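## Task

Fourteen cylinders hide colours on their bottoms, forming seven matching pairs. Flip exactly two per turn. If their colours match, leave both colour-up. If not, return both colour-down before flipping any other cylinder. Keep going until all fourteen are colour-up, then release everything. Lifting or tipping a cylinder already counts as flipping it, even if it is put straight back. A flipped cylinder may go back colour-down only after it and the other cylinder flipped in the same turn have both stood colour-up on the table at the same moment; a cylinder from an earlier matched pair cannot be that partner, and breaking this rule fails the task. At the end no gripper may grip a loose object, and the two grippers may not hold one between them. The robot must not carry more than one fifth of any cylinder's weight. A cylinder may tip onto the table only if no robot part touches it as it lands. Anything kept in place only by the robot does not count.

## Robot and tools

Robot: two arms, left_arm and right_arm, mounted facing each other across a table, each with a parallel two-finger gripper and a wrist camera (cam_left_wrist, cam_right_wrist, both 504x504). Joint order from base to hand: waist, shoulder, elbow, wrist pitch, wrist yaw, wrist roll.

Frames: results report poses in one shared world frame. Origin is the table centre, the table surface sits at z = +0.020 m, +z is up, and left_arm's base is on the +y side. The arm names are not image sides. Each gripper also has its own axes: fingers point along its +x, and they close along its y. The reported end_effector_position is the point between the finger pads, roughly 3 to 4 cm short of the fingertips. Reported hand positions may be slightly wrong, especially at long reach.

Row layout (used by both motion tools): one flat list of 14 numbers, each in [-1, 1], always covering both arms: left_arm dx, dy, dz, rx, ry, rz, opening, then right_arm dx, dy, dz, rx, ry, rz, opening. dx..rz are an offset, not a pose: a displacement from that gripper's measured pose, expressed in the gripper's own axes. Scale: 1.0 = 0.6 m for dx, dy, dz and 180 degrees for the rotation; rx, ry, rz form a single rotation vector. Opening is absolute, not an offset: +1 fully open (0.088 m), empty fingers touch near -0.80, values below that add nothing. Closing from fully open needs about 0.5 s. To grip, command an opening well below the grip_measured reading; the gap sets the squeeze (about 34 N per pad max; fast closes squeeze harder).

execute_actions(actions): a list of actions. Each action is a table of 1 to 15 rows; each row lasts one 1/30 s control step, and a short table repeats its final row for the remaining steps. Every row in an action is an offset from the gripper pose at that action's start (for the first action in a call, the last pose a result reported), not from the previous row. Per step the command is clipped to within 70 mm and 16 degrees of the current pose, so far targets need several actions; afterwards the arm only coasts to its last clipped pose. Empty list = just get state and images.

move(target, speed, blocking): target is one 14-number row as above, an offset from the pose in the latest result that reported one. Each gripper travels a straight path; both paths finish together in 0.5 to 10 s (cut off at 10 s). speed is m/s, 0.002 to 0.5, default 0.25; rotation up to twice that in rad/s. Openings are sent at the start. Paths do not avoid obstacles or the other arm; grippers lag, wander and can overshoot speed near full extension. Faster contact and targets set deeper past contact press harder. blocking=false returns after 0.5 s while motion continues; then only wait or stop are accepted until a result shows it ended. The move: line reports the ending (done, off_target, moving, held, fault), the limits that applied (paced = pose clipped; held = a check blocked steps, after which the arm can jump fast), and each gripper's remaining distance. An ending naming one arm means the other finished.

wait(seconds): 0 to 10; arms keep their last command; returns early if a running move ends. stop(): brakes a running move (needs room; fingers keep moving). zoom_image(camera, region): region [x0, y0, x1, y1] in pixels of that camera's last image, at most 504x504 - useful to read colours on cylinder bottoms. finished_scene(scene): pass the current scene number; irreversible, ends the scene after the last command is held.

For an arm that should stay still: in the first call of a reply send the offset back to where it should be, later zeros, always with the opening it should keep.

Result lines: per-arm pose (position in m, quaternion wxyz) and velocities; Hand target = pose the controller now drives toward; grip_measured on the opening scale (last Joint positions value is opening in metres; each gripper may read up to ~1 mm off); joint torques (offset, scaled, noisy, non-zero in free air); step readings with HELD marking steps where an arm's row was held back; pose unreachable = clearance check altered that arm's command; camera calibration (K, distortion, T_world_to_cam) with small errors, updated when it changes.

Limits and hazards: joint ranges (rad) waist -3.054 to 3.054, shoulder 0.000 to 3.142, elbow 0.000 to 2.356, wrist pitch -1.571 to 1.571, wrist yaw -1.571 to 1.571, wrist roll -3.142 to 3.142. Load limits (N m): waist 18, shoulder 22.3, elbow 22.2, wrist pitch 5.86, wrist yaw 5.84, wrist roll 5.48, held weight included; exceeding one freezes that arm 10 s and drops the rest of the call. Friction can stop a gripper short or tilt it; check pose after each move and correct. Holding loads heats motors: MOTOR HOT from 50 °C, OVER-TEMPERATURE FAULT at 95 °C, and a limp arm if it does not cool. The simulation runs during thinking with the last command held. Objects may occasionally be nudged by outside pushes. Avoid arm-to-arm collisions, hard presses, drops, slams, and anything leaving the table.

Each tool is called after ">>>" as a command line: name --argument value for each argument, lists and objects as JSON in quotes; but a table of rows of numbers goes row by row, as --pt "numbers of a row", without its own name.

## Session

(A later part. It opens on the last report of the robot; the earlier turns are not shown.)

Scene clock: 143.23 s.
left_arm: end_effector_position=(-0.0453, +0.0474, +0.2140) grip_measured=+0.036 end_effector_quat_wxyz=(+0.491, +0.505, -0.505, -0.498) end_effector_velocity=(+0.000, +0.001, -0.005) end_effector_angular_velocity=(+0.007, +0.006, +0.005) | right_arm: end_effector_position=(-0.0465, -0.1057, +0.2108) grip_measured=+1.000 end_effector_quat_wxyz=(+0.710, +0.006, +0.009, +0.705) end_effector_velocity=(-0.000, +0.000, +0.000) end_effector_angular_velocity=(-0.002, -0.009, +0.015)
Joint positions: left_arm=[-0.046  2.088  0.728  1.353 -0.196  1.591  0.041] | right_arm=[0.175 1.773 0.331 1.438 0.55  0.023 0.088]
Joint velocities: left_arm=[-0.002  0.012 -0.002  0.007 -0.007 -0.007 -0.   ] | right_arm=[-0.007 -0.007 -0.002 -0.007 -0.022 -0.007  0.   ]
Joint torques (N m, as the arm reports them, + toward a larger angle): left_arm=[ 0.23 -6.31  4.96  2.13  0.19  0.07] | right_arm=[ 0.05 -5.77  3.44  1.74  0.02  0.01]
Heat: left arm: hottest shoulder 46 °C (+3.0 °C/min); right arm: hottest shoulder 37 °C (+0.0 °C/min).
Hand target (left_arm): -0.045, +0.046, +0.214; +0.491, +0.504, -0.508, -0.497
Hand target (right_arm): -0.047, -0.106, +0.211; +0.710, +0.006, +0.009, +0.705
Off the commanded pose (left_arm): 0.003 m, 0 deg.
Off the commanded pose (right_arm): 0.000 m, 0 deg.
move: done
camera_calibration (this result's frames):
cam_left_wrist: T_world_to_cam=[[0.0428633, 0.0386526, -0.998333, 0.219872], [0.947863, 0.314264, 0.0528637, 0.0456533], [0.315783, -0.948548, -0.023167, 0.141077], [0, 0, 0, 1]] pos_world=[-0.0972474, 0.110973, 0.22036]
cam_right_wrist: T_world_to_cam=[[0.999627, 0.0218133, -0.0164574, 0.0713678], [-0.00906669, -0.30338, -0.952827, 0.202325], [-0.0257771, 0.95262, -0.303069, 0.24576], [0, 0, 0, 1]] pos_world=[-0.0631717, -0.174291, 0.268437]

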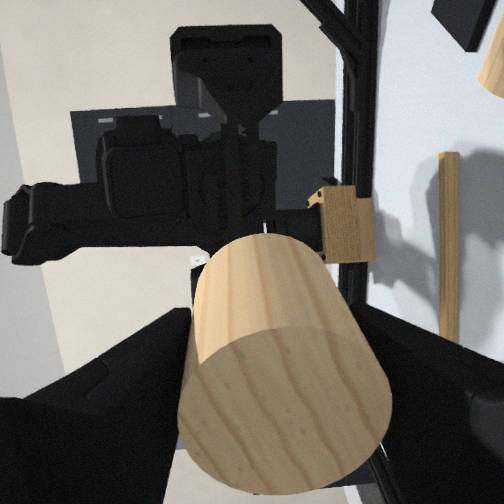

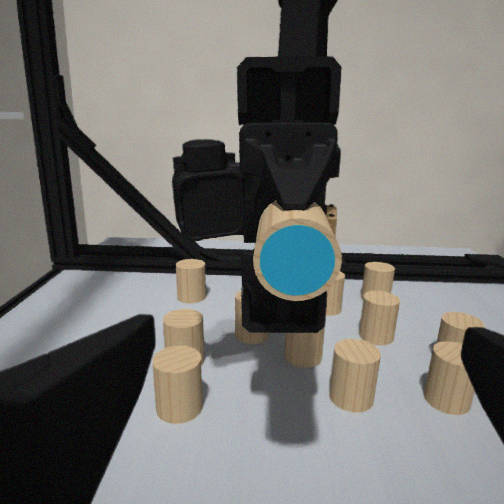

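D = cyan.

>>> move --target '[0,0,0,0,0,0,-0.4,0.169,-0.003,0,0,0,0,1]' --speed 0.15

>>> move --target '[0,0,0,0,0,0,-0.4,0,0,0,0,0,0,-0.4]'

Scene clock: 145.63 s.
left_arm: end_effector_position=(-0.0453, +0.0474, +0.2137) grip_measured=+0.035 end_effector_quat_wxyz=(+0.491, +0.505, -0.505, -0.498) end_effector_velocity=(+0.002, +0.002, -0.005) end_effector_angular_velocity=(+0.017, +0.018, +0.020) | right_arm: end_effector_position=(-0.0439, -0.0073, +0.2137) grip_measured=+1.000 end_effector_quat_wxyz=(+0.710, +0.010, +0.008, +0.704) end_effector_velocity=(-0.000, +0.001, -0.007) end_effector_angular_velocity=(-0.025, -0.017, +0.005)
Joint positions: left_arm=[-0.046  2.089  0.728  1.354 -0.196  1.591  0.041] | right_arm=[0.008 1.977 0.694 1.286 0.384 0.023 0.088]
Joint velocities: left_arm=[-0.002  0.002 -0.007 -0.007 -0.022 -0.022 -0.   ] | right_arm=[-0.002  0.007  0.002 -0.022 -0.007 -0.007  0.   ]
Joint torques (N m, as the arm reports them, + toward a larger angle): left_arm=[-0.08 -7.    4.55  1.69  0.   -0.06] | right_arm=[-0.14 -6.68  5.56  1.62 -0.13 -0.06]
Heat: left arm: hottest shoulder 46 °C (+3.0 °C/min); right arm: hottest shoulder 37 °C (+0.0 °C/min).
Hand target (left_arm): -0.045, +0.047, +0.214; +0.491, +0.505, -0.505, -0.498
Hand target (right_arm): -0.044, -0.004, +0.210; +0.710, +0.006, +0.008, +0.704
Off the commanded pose (left_arm): 0.000 m, 0 deg.
Off the commanded pose (right_arm): 0.004 m, 0 deg.
move: done
camera_calibration (this result's frames):
cam_left_wrist: T_world_to_cam=[[0.0433208, 0.0390229, -0.998299, 0.219511], [0.947839, 0.314242, 0.0534147, 0.0455555], [0.315791, -0.948541, -0.0233742, 0.141112], [0, 0, 0, 1]] pos_world=[-0.0972506, 0.110969, 0.220003]
cam_right_wrist: T_world_to_cam=[[0.999585, 0.021168, -0.0195489, 0.0673509], [-0.0123777, -0.29721, -0.954732, 0.235208], [-0.0260199, 0.954577, -0.296825, 0.15159], [0, 0, 0, 1]] pos_world=[-0.0604673, -0.0762235, 0.270873]

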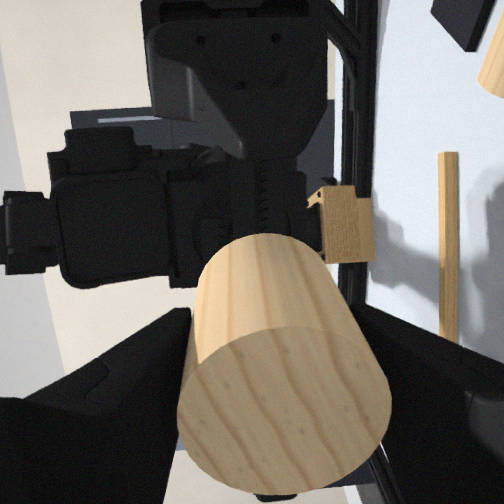

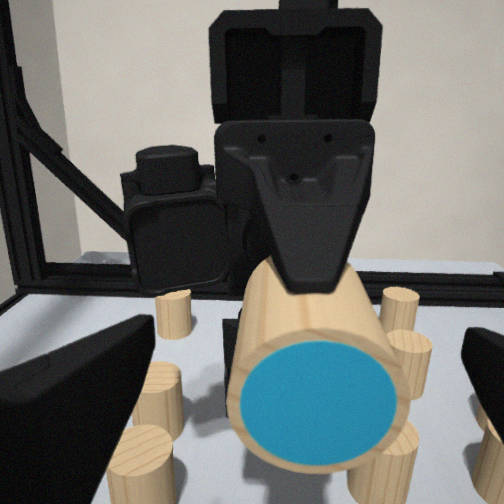

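Scene clock: 146.13 s.
left_arm: end_effector_position=(-0.0453, +0.0474, +0.2137) grip_measured=+0.035 end_effector_quat_wxyz=(+0.491, +0.505, -0.505, -0.498) end_effector_velocity=(+0.002, -0.000, +0.003) end_effector_angular_velocity=(-0.002, +0.008, +0.020) | right_arm: end_effector_position=(-0.0440, -0.0072, +0.2138) grip_measured=+0.027 end_effector_quat_wxyz=(+0.710, +0.010, +0.007, +0.704) end_effector_velocity=(-0.004, -0.001, +0.001) end_effector_angular_velocity=(-0.002, -0.023, +0.024)
Joint positions: left_arm=[-0.046  2.089  0.728  1.354 -0.196  1.591  0.041] | right_arm=[0.008 1.977 0.695 1.286 0.384 0.023 0.04 ]
Joint velocities: left_arm=[-0.002 -0.007  0.002 -0.007 -0.022 -0.007 -0.   ] | right_arm=[ 0.002 -0.007 -0.002 -0.007 -0.022 -0.022 -0.   ]
Joint torques (N m, as the arm reports them, + toward a larger angle): left_arm=[-0.06 -6.81  4.52  1.75  0.   -0.03] | right_arm=[ 0.03 -8.15  4.36  1.8   0.   -0.01]
Heat: left arm: hottest shoulder 46 °C (+3.0 °C/min); right arm: hottest shoulder 37 °C (+0.0 °C/min).
Hand target (left_arm): -0.045, +0.047, +0.214; +0.491, +0.505, -0.505, -0.498
Hand target (right_arm): -0.044, -0.007, +0.214; +0.710, +0.010, +0.007, +0.704
Off the commanded pose (left_arm): 0.000 m, 0 deg.
Off the commanded pose (right_arm): 0.000 m, 0 deg.
move: done
camera_calibration (this result's frames):
cam_left_wrist: T_world_to_cam=[[0.0433208, 0.0390229, -0.998299, 0.219511], [0.947839, 0.314242, 0.0534147, 0.0455555], [0.315791, -0.948541, -0.0233742, 0.141112], [0, 0, 0, 1]] pos_world=[-0.0972506, 0.110969, 0.220003]
cam_right_wrist: T_world_to_cam=[[0.999582, 0.021175, -0.0196815, 0.0674105], [-0.0125116, -0.296871, -0.954835, 0.235371], [-0.0260615, 0.954683, -0.296482, 0.151479], [0, 0, 0, 1]] pos_world=[-0.0604897, -0.0761668, 0.270979]

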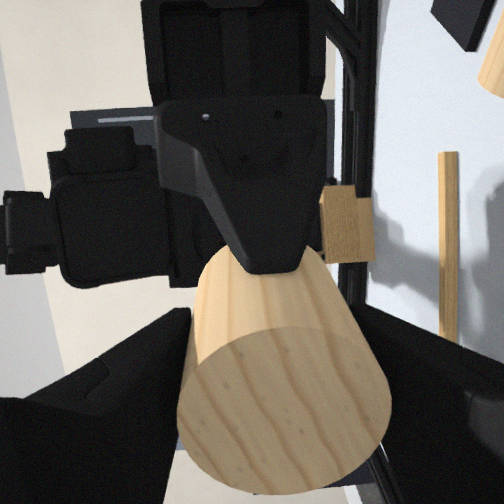

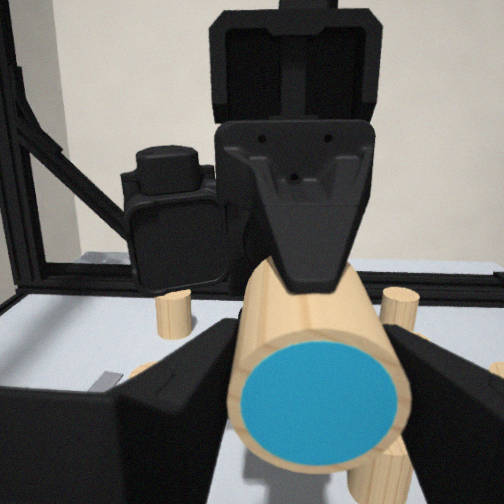

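>>> move --target '[0,0,0,0,0,0,1,0,0,0,0,0,0,-0.4]'

>>> move --target '[0,0,0,0,0,0,1,-0.14,0,0,0,0,0,-0.4]'

>>> move --target '[-0.234,-0.088,-0.049,0,0,-0.5,0.55,-0.085,-0.025,-0.088,0,0.504,0,-0.4]' --speed 0.35

Scene clock: 149.90 s.
left_arm: end_effector_position=(-0.0453, +0.0475, +0.2136) grip_measured=+1.000 end_effector_quat_wxyz=(+0.491, +0.505, -0.505, -0.498) end_effector_velocity=(-0.002, -0.000, +0.000) end_effector_angular_velocity=(+0.003, +0.022, -0.010) | right_arm: end_effector_position=(-0.0441, -0.0072, +0.2138) grip_measured=+0.025 end_effector_quat_wxyz=(+0.710, +0.010, +0.007, +0.704) end_effector_velocity=(-0.000, +0.001, -0.003) end_effector_angular_velocity=(-0.016, -0.028, +0.005)
Joint positions: left_arm=[-0.046  2.089  0.728  1.354 -0.196  1.591  0.088] | right_arm=[0.008 1.977 0.695 1.286 0.385 0.023 0.04 ]
Joint velocities: left_arm=[-0.002 -0.002  0.002 -0.007  0.007 -0.022  0.   ] | right_arm=[-0.002 -0.002  0.002 -0.022 -0.007 -0.022 -0.   ]
Joint torques (N m, as the arm reports them, + toward a larger angle): left_arm=[-0.03 -6.97  4.51  1.73  0.03 -0.05] | right_arm=[ 0.03 -8.08  4.32  1.8  -0.01 -0.01]
Heat: left arm: hottest shoulder 45 °C (+1.0 °C/min); right arm: hottest shoulder 37 °C (-1.0 °C/min).
Hand target (left_arm): -0.045, +0.047, +0.214; +0.491, +0.505, -0.505, -0.498
Hand target (right_arm): -0.044, -0.007, +0.214; +0.710, +0.010, +0.008, +0.704
Off the commanded pose (left_arm): 0.000 m, 0 deg.
Off the commanded pose (right_arm): 0.000 m, 0 deg.
move: done
camera_calibration (this result's frames):
cam_left_wrist: T_world_to_cam=[[0.0433975, 0.0393959, -0.998281, 0.219365], [0.947835, 0.314222, 0.0536048, 0.0454788], [0.315793, -0.948532, -0.0237044, 0.141255], [0, 0, 0, 1]] pos_world=[-0.0972335, 0.111052, 0.219899]
cam_right_wrist: T_world_to_cam=[[0.999582, 0.021175, -0.0196828, 0.0675249], [-0.0125129, -0.296872, -0.954835, 0.235357], [-0.0260619, 0.954682, -0.296483, 0.151519], [0, 0, 0, 1]] pos_world=[-0.0606029, -0.0762116, 0.270979]

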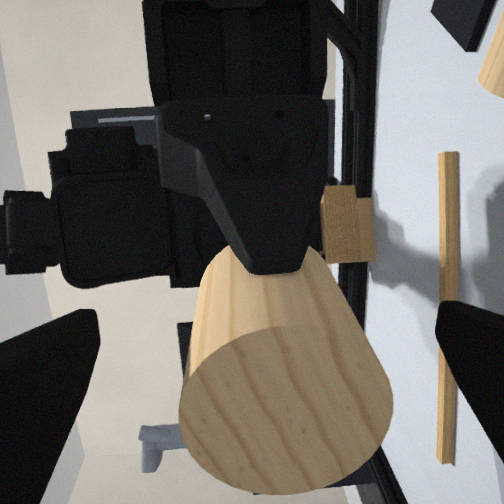

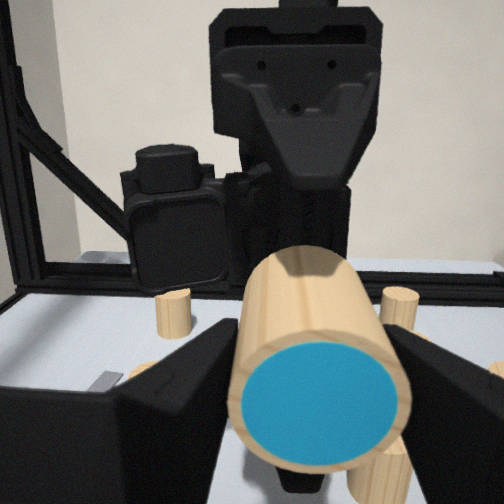

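Scene clock: 150.83 s.
left_arm: end_effector_position=(-0.0453, +0.0475, +0.2136) grip_measured=+1.000 end_effector_quat_wxyz=(+0.491, +0.505, -0.505, -0.498) end_effector_velocity=(-0.002, +0.001, -0.001) end_effector_angular_velocity=(+0.007, -0.009, -0.000) | right_arm: end_effector_position=(-0.0452, -0.0886, +0.2118) grip_measured=+0.025 end_effector_quat_wxyz=(+0.710, +0.008, +0.008, +0.704) end_effector_velocity=(+0.006, -0.002, -0.002) end_effector_angular_velocity=(-0.011, -0.028, -0.024)
Joint positions: left_arm=[-0.046  2.089  0.728  1.354 -0.196  1.591  0.088] | right_arm=[0.134 1.805 0.388 1.416 0.51  0.023 0.04 ]
Joint velocities: left_arm=[-0.007 -0.002 -0.002 -0.007 -0.007  0.007  0.   ] | right_arm=[-0.002 -0.007 -0.012 -0.007  0.022 -0.022 -0.   ]
Joint torques (N m, as the arm reports them, + toward a larger angle): left_arm=[-0.05 -6.95  4.55  1.75  0.01 -0.03] | right_arm=[ 0.26 -7.31  2.64  2.04  0.09 -0.01]
Heat: left arm: hottest shoulder 45 °C (+1.0 °C/min); right arm: hottest shoulder 37 °C (+0.0 °C/min).
Hand target (left_arm): -0.045, +0.048, +0.214; +0.491, +0.505, -0.505, -0.498
Hand target (right_arm): -0.045, -0.091, +0.214; +0.710, +0.010, +0.008, +0.704
Off the commanded pose (left_arm): 0.000 m, 0 deg.
Off the commanded pose (right_arm): 0.003 m, 0 deg.
move: done
camera_calibration (this result's frames):
cam_left_wrist: T_world_to_cam=[[0.0433975, 0.0393959, -0.998281, 0.219365], [0.947835, 0.314222, 0.0536048, 0.0454788], [0.315793, -0.948532, -0.0237044, 0.141255], [0, 0, 0, 1]] pos_world=[-0.0972335, 0.111052, 0.219899]
cam_right_wrist: T_world_to_cam=[[0.999611, 0.0214707, -0.0178267, 0.0699163], [-0.0105344, -0.301218, -0.953497, 0.208737], [-0.0258419, 0.953313, -0.300875, 0.22941], [0, 0, 0, 1]] pos_world=[-0.0617618, -0.157325, 0.2693]

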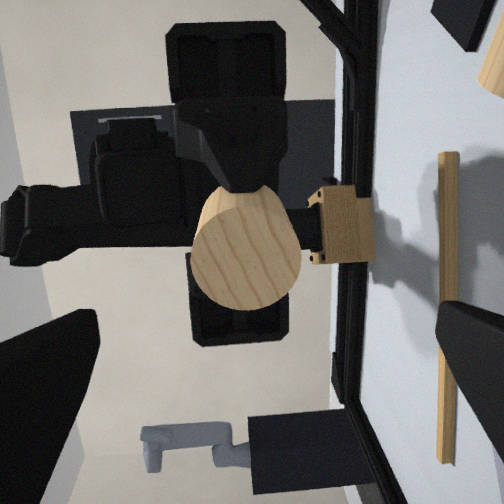

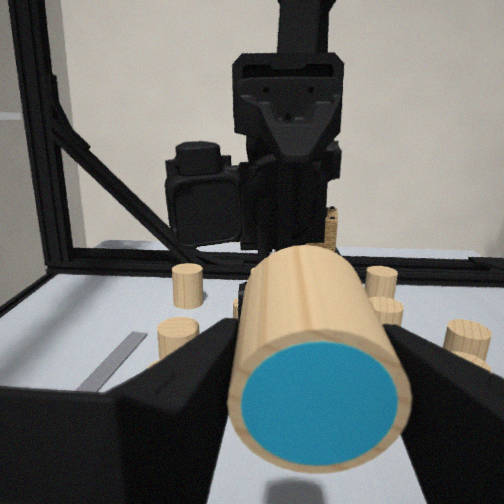

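Scene clock: 153.60 s.
left_arm: end_effector_position=(-0.0144, +0.1892, +0.1620) grip_measured=+0.550 end_effector_quat_wxyz=(-0.001, +0.715, +0.002, -0.699) end_effector_velocity=(+0.000, +0.001, +0.002) end_effector_angular_velocity=(+0.011, -0.009, +0.005) | right_arm: end_effector_position=(-0.0313, -0.1415, +0.1594) grip_measured=+0.024 end_effector_quat_wxyz=(+0.500, -0.494, +0.509, +0.496) end_effector_velocity=(+0.002, -0.003, +0.003) end_effector_angular_velocity=(-0.023, +0.000, -0.015)
Joint positions: left_arm=[ 0.037  1.865  1.279 -0.992 -0.023  1.449  0.066] | right_arm=[-0.055  1.827  1.322 -1.069 -0.012  0.332  0.04 ]
Joint velocities: left_arm=[-0.002  0.002  0.012 -0.022 -0.007 -0.007 -0.   ] | right_arm=[-0.007  0.002  0.017 -0.037 -0.007  0.007 -0.   ]
Joint torques (N m, as the arm reports them, + toward a larger angle): left_arm=[ 0.3  -5.88  6.7  -0.01  0.2   0.11] | right_arm=[-0.2  -6.9   7.03 -0.1  -0.11 -0.17]
Heat: left arm: hottest shoulder 45 °C (+1.0 °C/min); right arm: hottest shoulder 37 °C (+0.0 °C/min).
Hand target (left_arm): -0.015, +0.187, +0.162; -0.003, +0.713, +0.003, -0.701
Hand target (right_arm): -0.032, -0.139, +0.158; +0.497, -0.496, +0.510, +0.496
Off the commanded pose (left_arm): 0.001 m, 1 deg.
Off the commanded pose (right_arm): 0.002 m, 1 deg.
move: done
camera_calibration (this result's frames):
cam_left_wrist: T_world_to_cam=[[0.0188637, 0.999128, 0.0372546, -0.18876], [0.938746, -0.0305226, 0.343255, -0.00743116], [0.344092, 0.0284976, -0.938503, 0.228458], [0, 0, 0, 1]] pos_world=[-0.0680739, 0.181858, 0.223991]
cam_right_wrist: T_world_to_cam=[[0.999112, -0.013428, -0.0399382, 0.0547809], [-0.000539162, -0.951856, 0.306544, -0.149684], [-0.0421317, -0.30625, -0.951018, 0.189347], [0, 0, 0, 1]] pos_world=[-0.0468355, -0.0837549, 0.228145]

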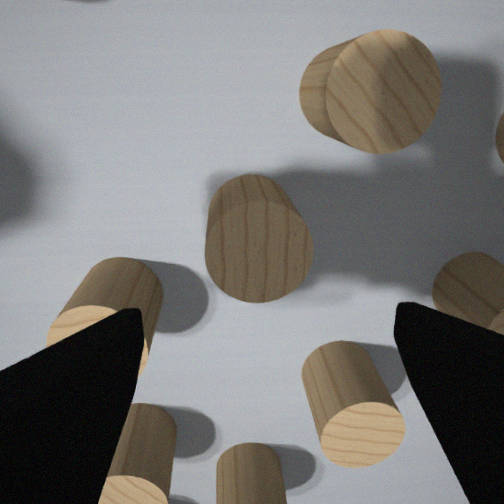

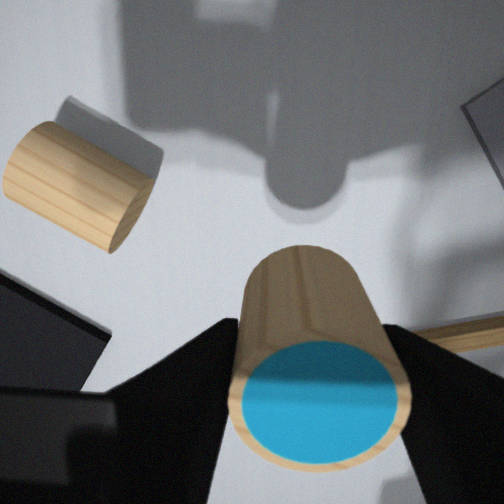

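>>> move --target '[0.143,-0.002,0.009,0,-0.006,0,0.55,0.139,0,0.006,0,0,0,-0.4]' --speed 0.08

>>> move --target '[0,0,0,0,0,0,-0.4,0,0,0,0,0,0,0.6]'

>>> move --target '[-0.14,0,0,0,0,0,-0.4,-0.13,0,0,0,0,0,0.6]'

Scene clock: 158.63 s.
left_arm: end_effector_position=(-0.0162, +0.1891, +0.0798) grip_measured=+0.550 end_effector_quat_wxyz=(+0.002, +0.711, -0.001, -0.704) end_effector_velocity=(+0.001, +0.002, +0.000) end_effector_angular_velocity=(+0.006, -0.008, -0.010) | right_arm: end_effector_position=(-0.0331, -0.1355, +0.0846) grip_measured=+0.024 end_effector_quat_wxyz=(+0.503, -0.489, +0.506, +0.502) end_effector_velocity=(-0.001, -0.004, +0.001) end_effector_angular_velocity=(-0.009, +0.005, -0.005)
Joint positions: left_arm=[ 0.037  2.009  1.111 -0.669 -0.011  1.45   0.066] | right_arm=[-0.055  1.948  1.162 -0.77  -0.013  0.331  0.04 ]
Joint velocities: left_arm=[-0.002 -0.002 -0.002 -0.007 -0.007  0.007 -0.   ] | right_arm=[ 0.002 -0.007 -0.007 -0.007 -0.007  0.007  0.   ]
Joint torques (N m, as the arm reports them, + toward a larger angle): left_arm=[-0.11 -6.08  4.36  0.43  0.26  0.01] | right_arm=[ 0.13 -6.6   3.28  1.07  0.02 -0.02]
Heat: left arm: hottest shoulder 45 °C (+1.0 °C/min); right arm: hottest shoulder 37 °C (+0.0 °C/min).
Hand target (left_arm): -0.017, +0.191, +0.076; -0.001, +0.709, +0.002, -0.705
Hand target (right_arm): -0.032, -0.139, +0.076; +0.500, -0.494, +0.509, +0.496
Off the commanded pose (left_arm): 0.004 m, 1 deg.
Off the commanded pose (right_arm): 0.009 m, 1 deg.
move: off_target (right_arm)
camera_calibration (this result's frames):
cam_left_wrist: T_world_to_cam=[[0.0196597, 0.999439, 0.0271002, -0.184718], [0.943281, -0.0275262, 0.330853, 0.0230374], [0.331414, 0.0190587, -0.943293, 0.153909], [0, 0, 0, 1]] pos_world=[-0.0691068, 0.182315, 0.142565]
cam_right_wrist: T_world_to_cam=[[0.998864, -0.0127139, -0.0459182, 0.0543338], [0.00118583, -0.956808, 0.290717, -0.120303], [-0.0476311, -0.290441, -0.955707, 0.122268], [0, 0, 0, 1]] pos_world=[-0.0483057, -0.0789047, 0.154321]

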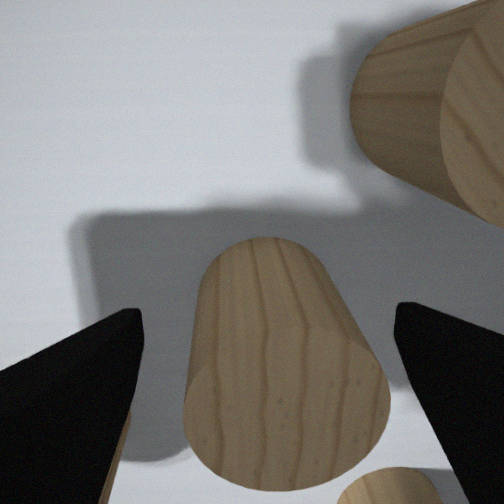

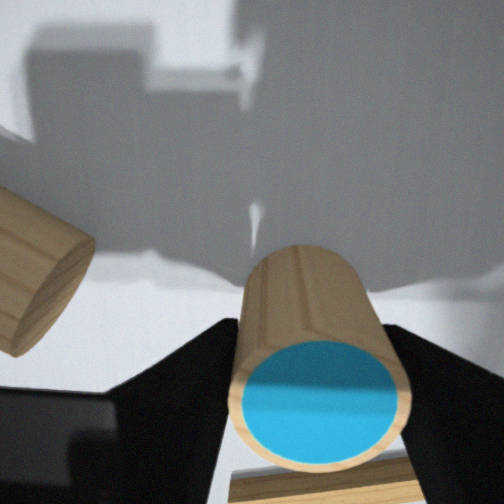

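Scene clock: 159.30 s.
left_arm: end_effector_position=(-0.0162, +0.1893, +0.0798) grip_measured=+0.036 end_effector_quat_wxyz=(+0.002, +0.711, -0.001, -0.703) end_effector_velocity=(+0.001, +0.005, +0.000) end_effector_angular_velocity=(+0.021, -0.010, +0.005) | right_arm: end_effector_position=(-0.0333, -0.1351, +0.0846) grip_measured=+0.598 end_effector_quat_wxyz=(+0.503, -0.488, +0.506, +0.503) end_effector_velocity=(-0.000, +0.000, -0.001) end_effector_angular_velocity=(-0.000, +0.008, -0.024)
Joint positions: left_arm=[ 0.037  2.009  1.111 -0.67  -0.011  1.45   0.041] | right_arm=[-0.055  1.948  1.162 -0.768 -0.013  0.331  0.068]
Joint velocities: left_arm=[-0.002 -0.002 -0.002 -0.022 -0.007 -0.007 -0.   ] | right_arm=[-0.002  0.002 -0.002  0.007 -0.007  0.022  0.001]
Joint torques (N m, as the arm reports them, + toward a larger angle): left_arm=[-0.06 -6.73  4.94  0.28  0.03  0.  ] | right_arm=[ 0.05 -8.46  4.83  0.    0.   -0.02]
Heat: left arm: hottest shoulder 45 °C (+1.0 °C/min); right arm: hottest shoulder 37 °C (+0.0 °C/min).
Hand target (left_arm): -0.016, +0.189, +0.080; +0.002, +0.711, -0.001, -0.704
Hand target (right_arm): -0.033, -0.136, +0.085; +0.503, -0.489, +0.506, +0.502
Off the commanded pose (left_arm): 0.000 m, 0 deg.
Off the commanded pose (right_arm): 0.000 m, 0 deg.
move: done
camera_calibration (this result's frames):
cam_left_wrist: T_world_to_cam=[[0.0196559, 0.999408, 0.0282385, -0.185052], [0.943236, -0.0279022, 0.33095, 0.0230792], [0.331542, 0.0201305, -0.943226, 0.153687], [0, 0, 0, 1]] pos_world=[-0.0690856, 0.182492, 0.142549]
cam_right_wrist: T_world_to_cam=[[0.99882, -0.0126291, -0.0468889, 0.0546136], [0.00146704, -0.9573, 0.289091, -0.119863], [-0.0485377, -0.288819, -0.956153, 0.122603], [0, 0, 0, 1]] pos_world=[-0.0484225, -0.0786451, 0.154439]

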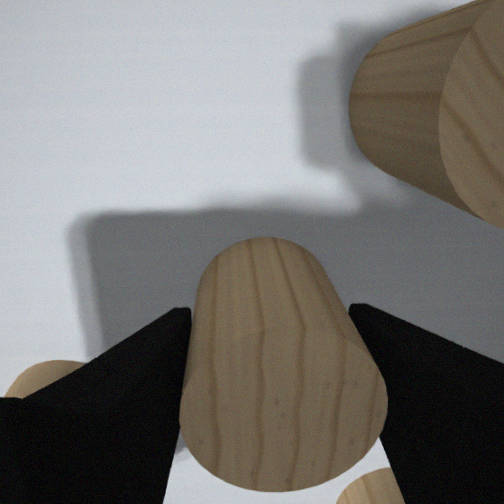

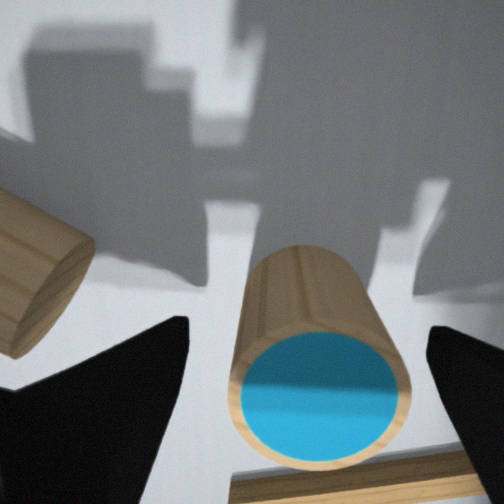

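Scene clock: 160.20 s.
left_arm: end_effector_position=(-0.0164, +0.1923, +0.1576) grip_measured=+0.035 end_effector_quat_wxyz=(-0.005, +0.711, +0.005, -0.703) end_effector_velocity=(+0.001, +0.007, +0.001) end_effector_angular_velocity=(+0.031, -0.011, -0.010) | right_arm: end_effector_position=(-0.0320, -0.1387, +0.1578) grip_measured=+0.600 end_effector_quat_wxyz=(+0.501, -0.492, +0.508, +0.498) end_effector_velocity=(-0.000, -0.001, +0.001) end_effector_angular_velocity=(-0.004, +0.006, +0.005)
Joint positions: left_arm=[ 0.036  1.867  1.262 -0.981 -0.011  1.449  0.041] | right_arm=[-0.056  1.834  1.325 -1.058 -0.013  0.331  0.068]
Joint velocities: left_arm=[-0.002 -0.002  0.002 -0.037 -0.007  0.007 -0.   ] | right_arm=[-0.002 -0.002  0.002 -0.007 -0.007 -0.007 -0.   ]
Joint torques (N m, as the arm reports them, + toward a larger angle): left_arm=[-0.26 -7.8   6.74 -0.07  0.07 -0.09] | right_arm=[-0.19 -8.73  6.69 -0.03  0.01 -0.11]
Heat: left arm: hottest shoulder 45 °C (+1.0 °C/min); right arm: hottest shoulder 37 °C (+0.0 °C/min).
Hand target (left_arm): -0.018, +0.189, +0.164; +0.002, +0.711, -0.001, -0.704
Hand target (right_arm): -0.032, -0.136, +0.162; +0.503, -0.488, +0.506, +0.503
Off the commanded pose (left_arm): 0.007 m, 1 deg.
Off the commanded pose (right_arm): 0.005 m, 1 deg.
move: done
camera_calibration (this result's frames):
cam_left_wrist: T_world_to_cam=[[0.0203382, 0.998732, 0.0460568, -0.192886], [0.942497, -0.0345229, 0.332426, -0.00139232], [0.333594, 0.0366475, -0.942004, 0.223655], [0, 0, 0, 1]] pos_world=[-0.0693749, 0.184396, 0.220031]
cam_right_wrist: T_world_to_cam=[[0.999004, -0.0135942, -0.0424957, 0.0558891], [-0.000145619, -0.953442, 0.301578, -0.145949], [-0.0446169, -0.301271, -0.952494, 0.189464], [0, 0, 0, 1]] pos_world=[-0.0474014, -0.0813143, 0.226854]

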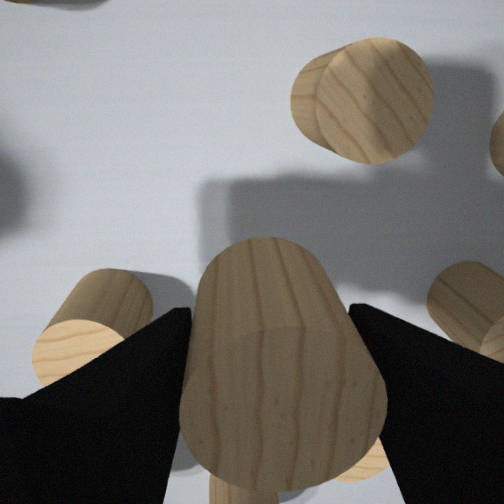

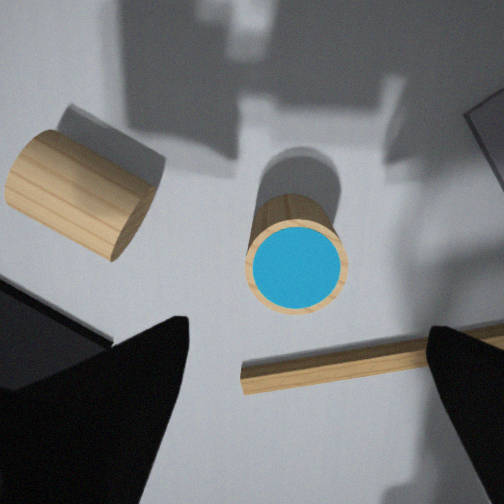

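>>> move --target '[-0.1,0.243,0.047,0,0,0.505,-0.4,-0.088,0.021,0.05,0,-0.495,0,1]' --speed 0.35

Scene clock: 164.00 s.
left_arm: end_effector_position=(-0.0449, +0.0488, +0.2143) grip_measured=+0.034 end_effector_quat_wxyz=(+0.492, +0.503, -0.504, -0.501) end_effector_velocity=(+0.000, +0.001, -0.003) end_effector_angular_velocity=(+0.003, +0.021, +0.005) | right_arm: end_effector_position=(-0.0439, -0.1070, +0.2176) grip_measured=+1.000 end_effector_quat_wxyz=(+0.711, +0.013, +0.015, +0.703) end_effector_velocity=(+0.002, -0.000, -0.001) end_effector_angular_velocity=(+0.010, -0.016, +0.000)
Joint positions: left_arm=[-0.044  2.084  0.722  1.355 -0.192  1.584  0.041] | right_arm=[0.169 1.723 0.327 1.392 0.548 0.042 0.088]
Joint velocities: left_arm=[-0.002  0.007 -0.002  0.007 -0.007 -0.022 -0.   ] | right_arm=[-0.007  0.017 -0.007  0.037 -0.007 -0.022  0.   ]
Joint torques (N m, as the arm reports them, + toward a larger angle): left_arm=[-0.16 -6.25  5.64  2.14 -0.14  0.06] | right_arm=[ 0.29 -4.41  2.55  1.87  0.12 -0.2 ]
Heat: left arm: hottest shoulder 45 °C (+2.0 °C/min); right arm: hottest shoulder 38 °C (+1.0 °C/min).
Hand target (left_arm): -0.046, +0.047, +0.216; +0.495, +0.502, -0.506, -0.497
Hand target (right_arm): -0.043, -0.109, +0.211; +0.711, +0.002, +0.015, +0.703
Off the commanded pose (left_arm): 0.003 m, 1 deg.
Off the commanded pose (right_arm): 0.007 m, 2 deg.
move: done
camera_calibration (this result's frames):
cam_left_wrist: T_world_to_cam=[[0.0361572, 0.0389842, -0.998585, 0.219751], [0.949023, 0.311754, 0.0465333, 0.046381], [0.313127, -0.949363, -0.0257247, 0.142716], [0, 0, 0, 1]] pos_world=[-0.0966507, 0.112463, 0.220954]
cam_right_wrist: T_world_to_cam=[[0.999207, 0.0187067, -0.0351428, 0.0725624], [-0.0278253, -0.303171, -0.95253, 0.207551], [-0.028473, 0.952752, -0.30241, 0.248854], [0, 0, 0, 1]] pos_world=[-0.0596441, -0.17553, 0.275504]

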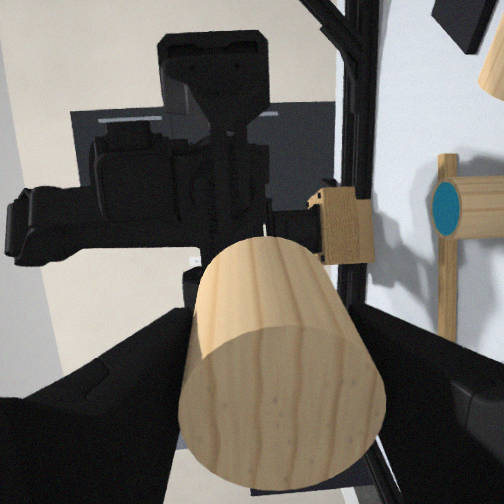

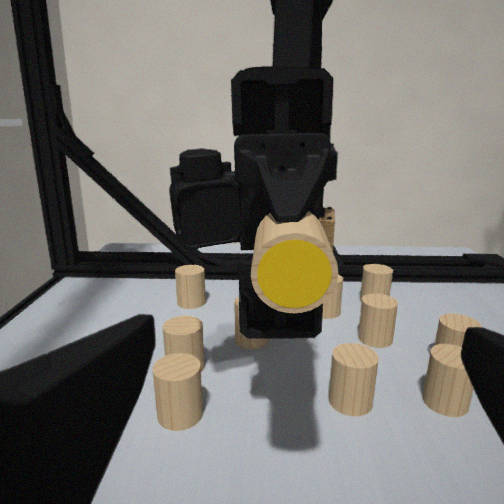

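G = yellow.

>>> move --target '[0,0,0,0,0,0,-0.4,0.173,0.002,-0.011,-0.01,0,0,1]' --speed 0.15

>>> move --target '[0,0,0,0,0,0,-0.4,0,0,0,0,0,0,-0.4]'

Scene clock: 166.73 s.
left_arm: end_effector_position=(-0.0449, +0.0487, +0.2140) grip_measured=+0.034 end_effector_quat_wxyz=(+0.492, +0.503, -0.504, -0.500) end_effector_velocity=(+0.000, +0.002, +0.003) end_effector_angular_velocity=(-0.007, +0.023, +0.005) | right_arm: end_effector_position=(-0.0442, -0.0062, +0.2141) grip_measured=+1.000 end_effector_quat_wxyz=(+0.711, +0.007, +0.005, +0.703) end_effector_velocity=(-0.001, +0.002, -0.002) end_effector_angular_velocity=(-0.007, +0.005, +0.005)
Joint positions: left_arm=[-0.044  2.085  0.722  1.356 -0.192  1.584  0.041] | right_arm=[0.009 1.978 0.7   1.282 0.388 0.015 0.088]
Joint velocities: left_arm=[-0.002 -0.007 -0.007  0.007 -0.007 -0.022 -0.   ] | right_arm=[-0.002  0.007  0.007 -0.007 -0.007  0.007  0.   ]
Joint torques (N m, as the arm reports them, + toward a larger angle): left_arm=[ 0.12 -7.01  4.44  1.72 -0.02 -0.05] | right_arm=[-0.15 -6.69  5.44  1.58 -0.11 -0.19]
Heat: left arm: hottest shoulder 45 °C (+2.0 °C/min); right arm: hottest shoulder 37 °C (-1.0 °C/min).
Hand target (left_arm): -0.045, +0.049, +0.214; +0.492, +0.503, -0.504, -0.501
Hand target (right_arm): -0.044, -0.003, +0.211; +0.711, +0.002, +0.004, +0.703
Off the commanded pose (left_arm): 0.000 m, 0 deg.
Off the commanded pose (right_arm): 0.005 m, 1 deg.
move: done
camera_calibration (this result's frames):
cam_left_wrist: T_world_to_cam=[[0.0365382, 0.0389805, -0.998572, 0.219538], [0.949006, 0.311752, 0.0468942, 0.0463583], [0.313134, -0.949364, -0.0256018, 0.142607], [0, 0, 0, 1]] pos_world=[-0.0966709, 0.112376, 0.220702]
cam_right_wrist: T_world_to_cam=[[0.999761, 0.0184759, -0.0116873, 0.0659116], [-0.00567541, -0.296923, -0.954885, 0.236227], [-0.0211126, 0.954723, -0.296747, 0.150929], [0, 0, 0, 1]] pos_world=[-0.0613686, -0.0751718, 0.271128]

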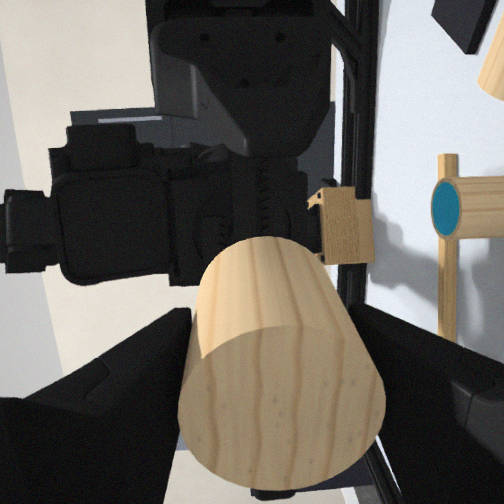

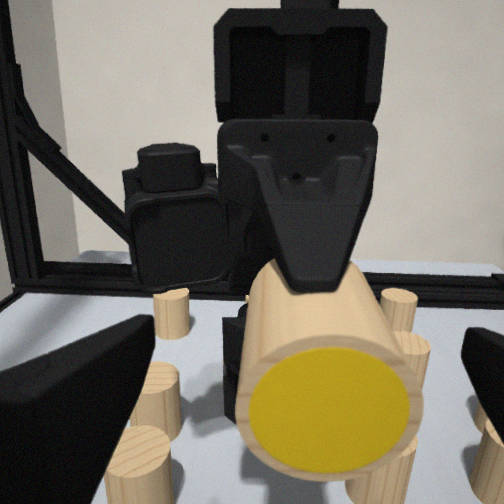

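Scene clock: 167.23 s.
left_arm: end_effector_position=(-0.0458, +0.0488, +0.2140) grip_measured=+0.033 end_effector_quat_wxyz=(+0.492, +0.502, -0.505, -0.501) end_effector_velocity=(-0.002, +0.001, -0.001) end_effector_angular_velocity=(+0.008, +0.035, -0.010) | right_arm: end_effector_position=(-0.0434, -0.0061, +0.2141) grip_measured=+0.025 end_effector_quat_wxyz=(+0.712, +0.007, +0.005, +0.702) end_effector_velocity=(-0.002, -0.001, -0.003) end_effector_angular_velocity=(-0.011, -0.012, +0.010)
Joint positions: left_arm=[-0.046  2.085  0.722  1.356 -0.191  1.584  0.041] | right_arm=[0.008 1.978 0.7   1.282 0.39  0.015 0.04 ]
Joint velocities: left_arm=[-0.002 -0.002 -0.002 -0.007  0.007 -0.037 -0.   ] | right_arm=[ 0.002  0.002 -0.002 -0.007 -0.007 -0.007  0.   ]
Joint torques (N m, as the arm reports them, + toward a larger angle): left_arm=[ 0.09 -6.87  4.49  1.73 -0.01 -0.04] | right_arm=[ 0.29 -8.16  4.34  1.8  -0.07 -0.02]
Heat: left arm: hottest shoulder 45 °C (+2.0 °C/min); right arm: hottest shoulder 37 °C (-1.0 °C/min).
Hand target (left_arm): -0.045, +0.049, +0.214; +0.492, +0.503, -0.504, -0.500
Hand target (right_arm): -0.044, -0.006, +0.214; +0.711, +0.007, +0.005, +0.703
Off the commanded pose (left_arm): 0.001 m, 0 deg.
Off the commanded pose (right_arm): 0.001 m, 0 deg.
move: done
camera_calibration (this result's frames):
cam_left_wrist: T_world_to_cam=[[0.036622, 0.0388978, -0.998572, 0.219572], [0.949717, 0.309579, 0.0468895, 0.0472562], [0.310961, -0.950078, -0.0256045, 0.142902], [0, 0, 0, 1]] pos_world=[-0.0973581, 0.112598, 0.220702]
cam_right_wrist: T_world_to_cam=[[0.999813, 0.0154248, -0.0116941, 0.0650944], [-0.00658801, -0.296906, -0.954884, 0.23623], [-0.0182009, 0.954782, -0.296749, 0.15095], [0, 0, 0, 1]] pos_world=[-0.0607785, -0.0749897, 0.271128]

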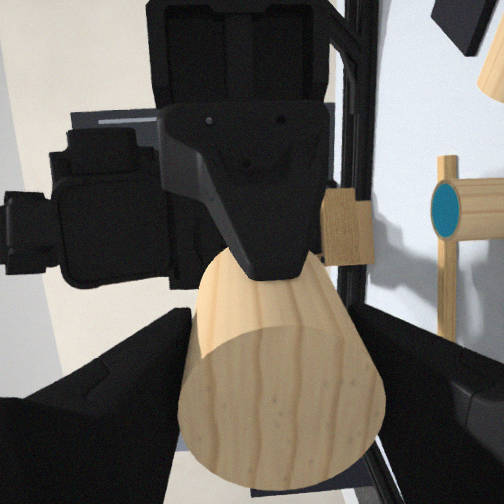

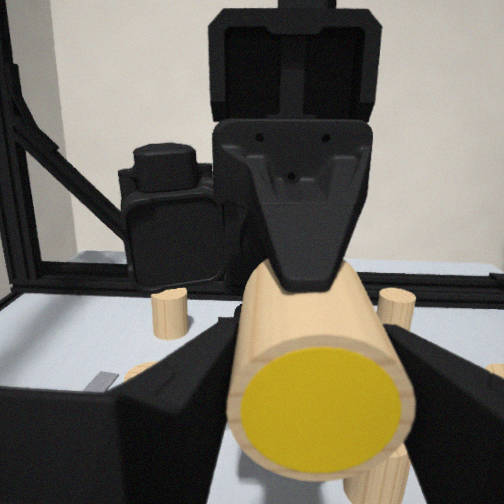

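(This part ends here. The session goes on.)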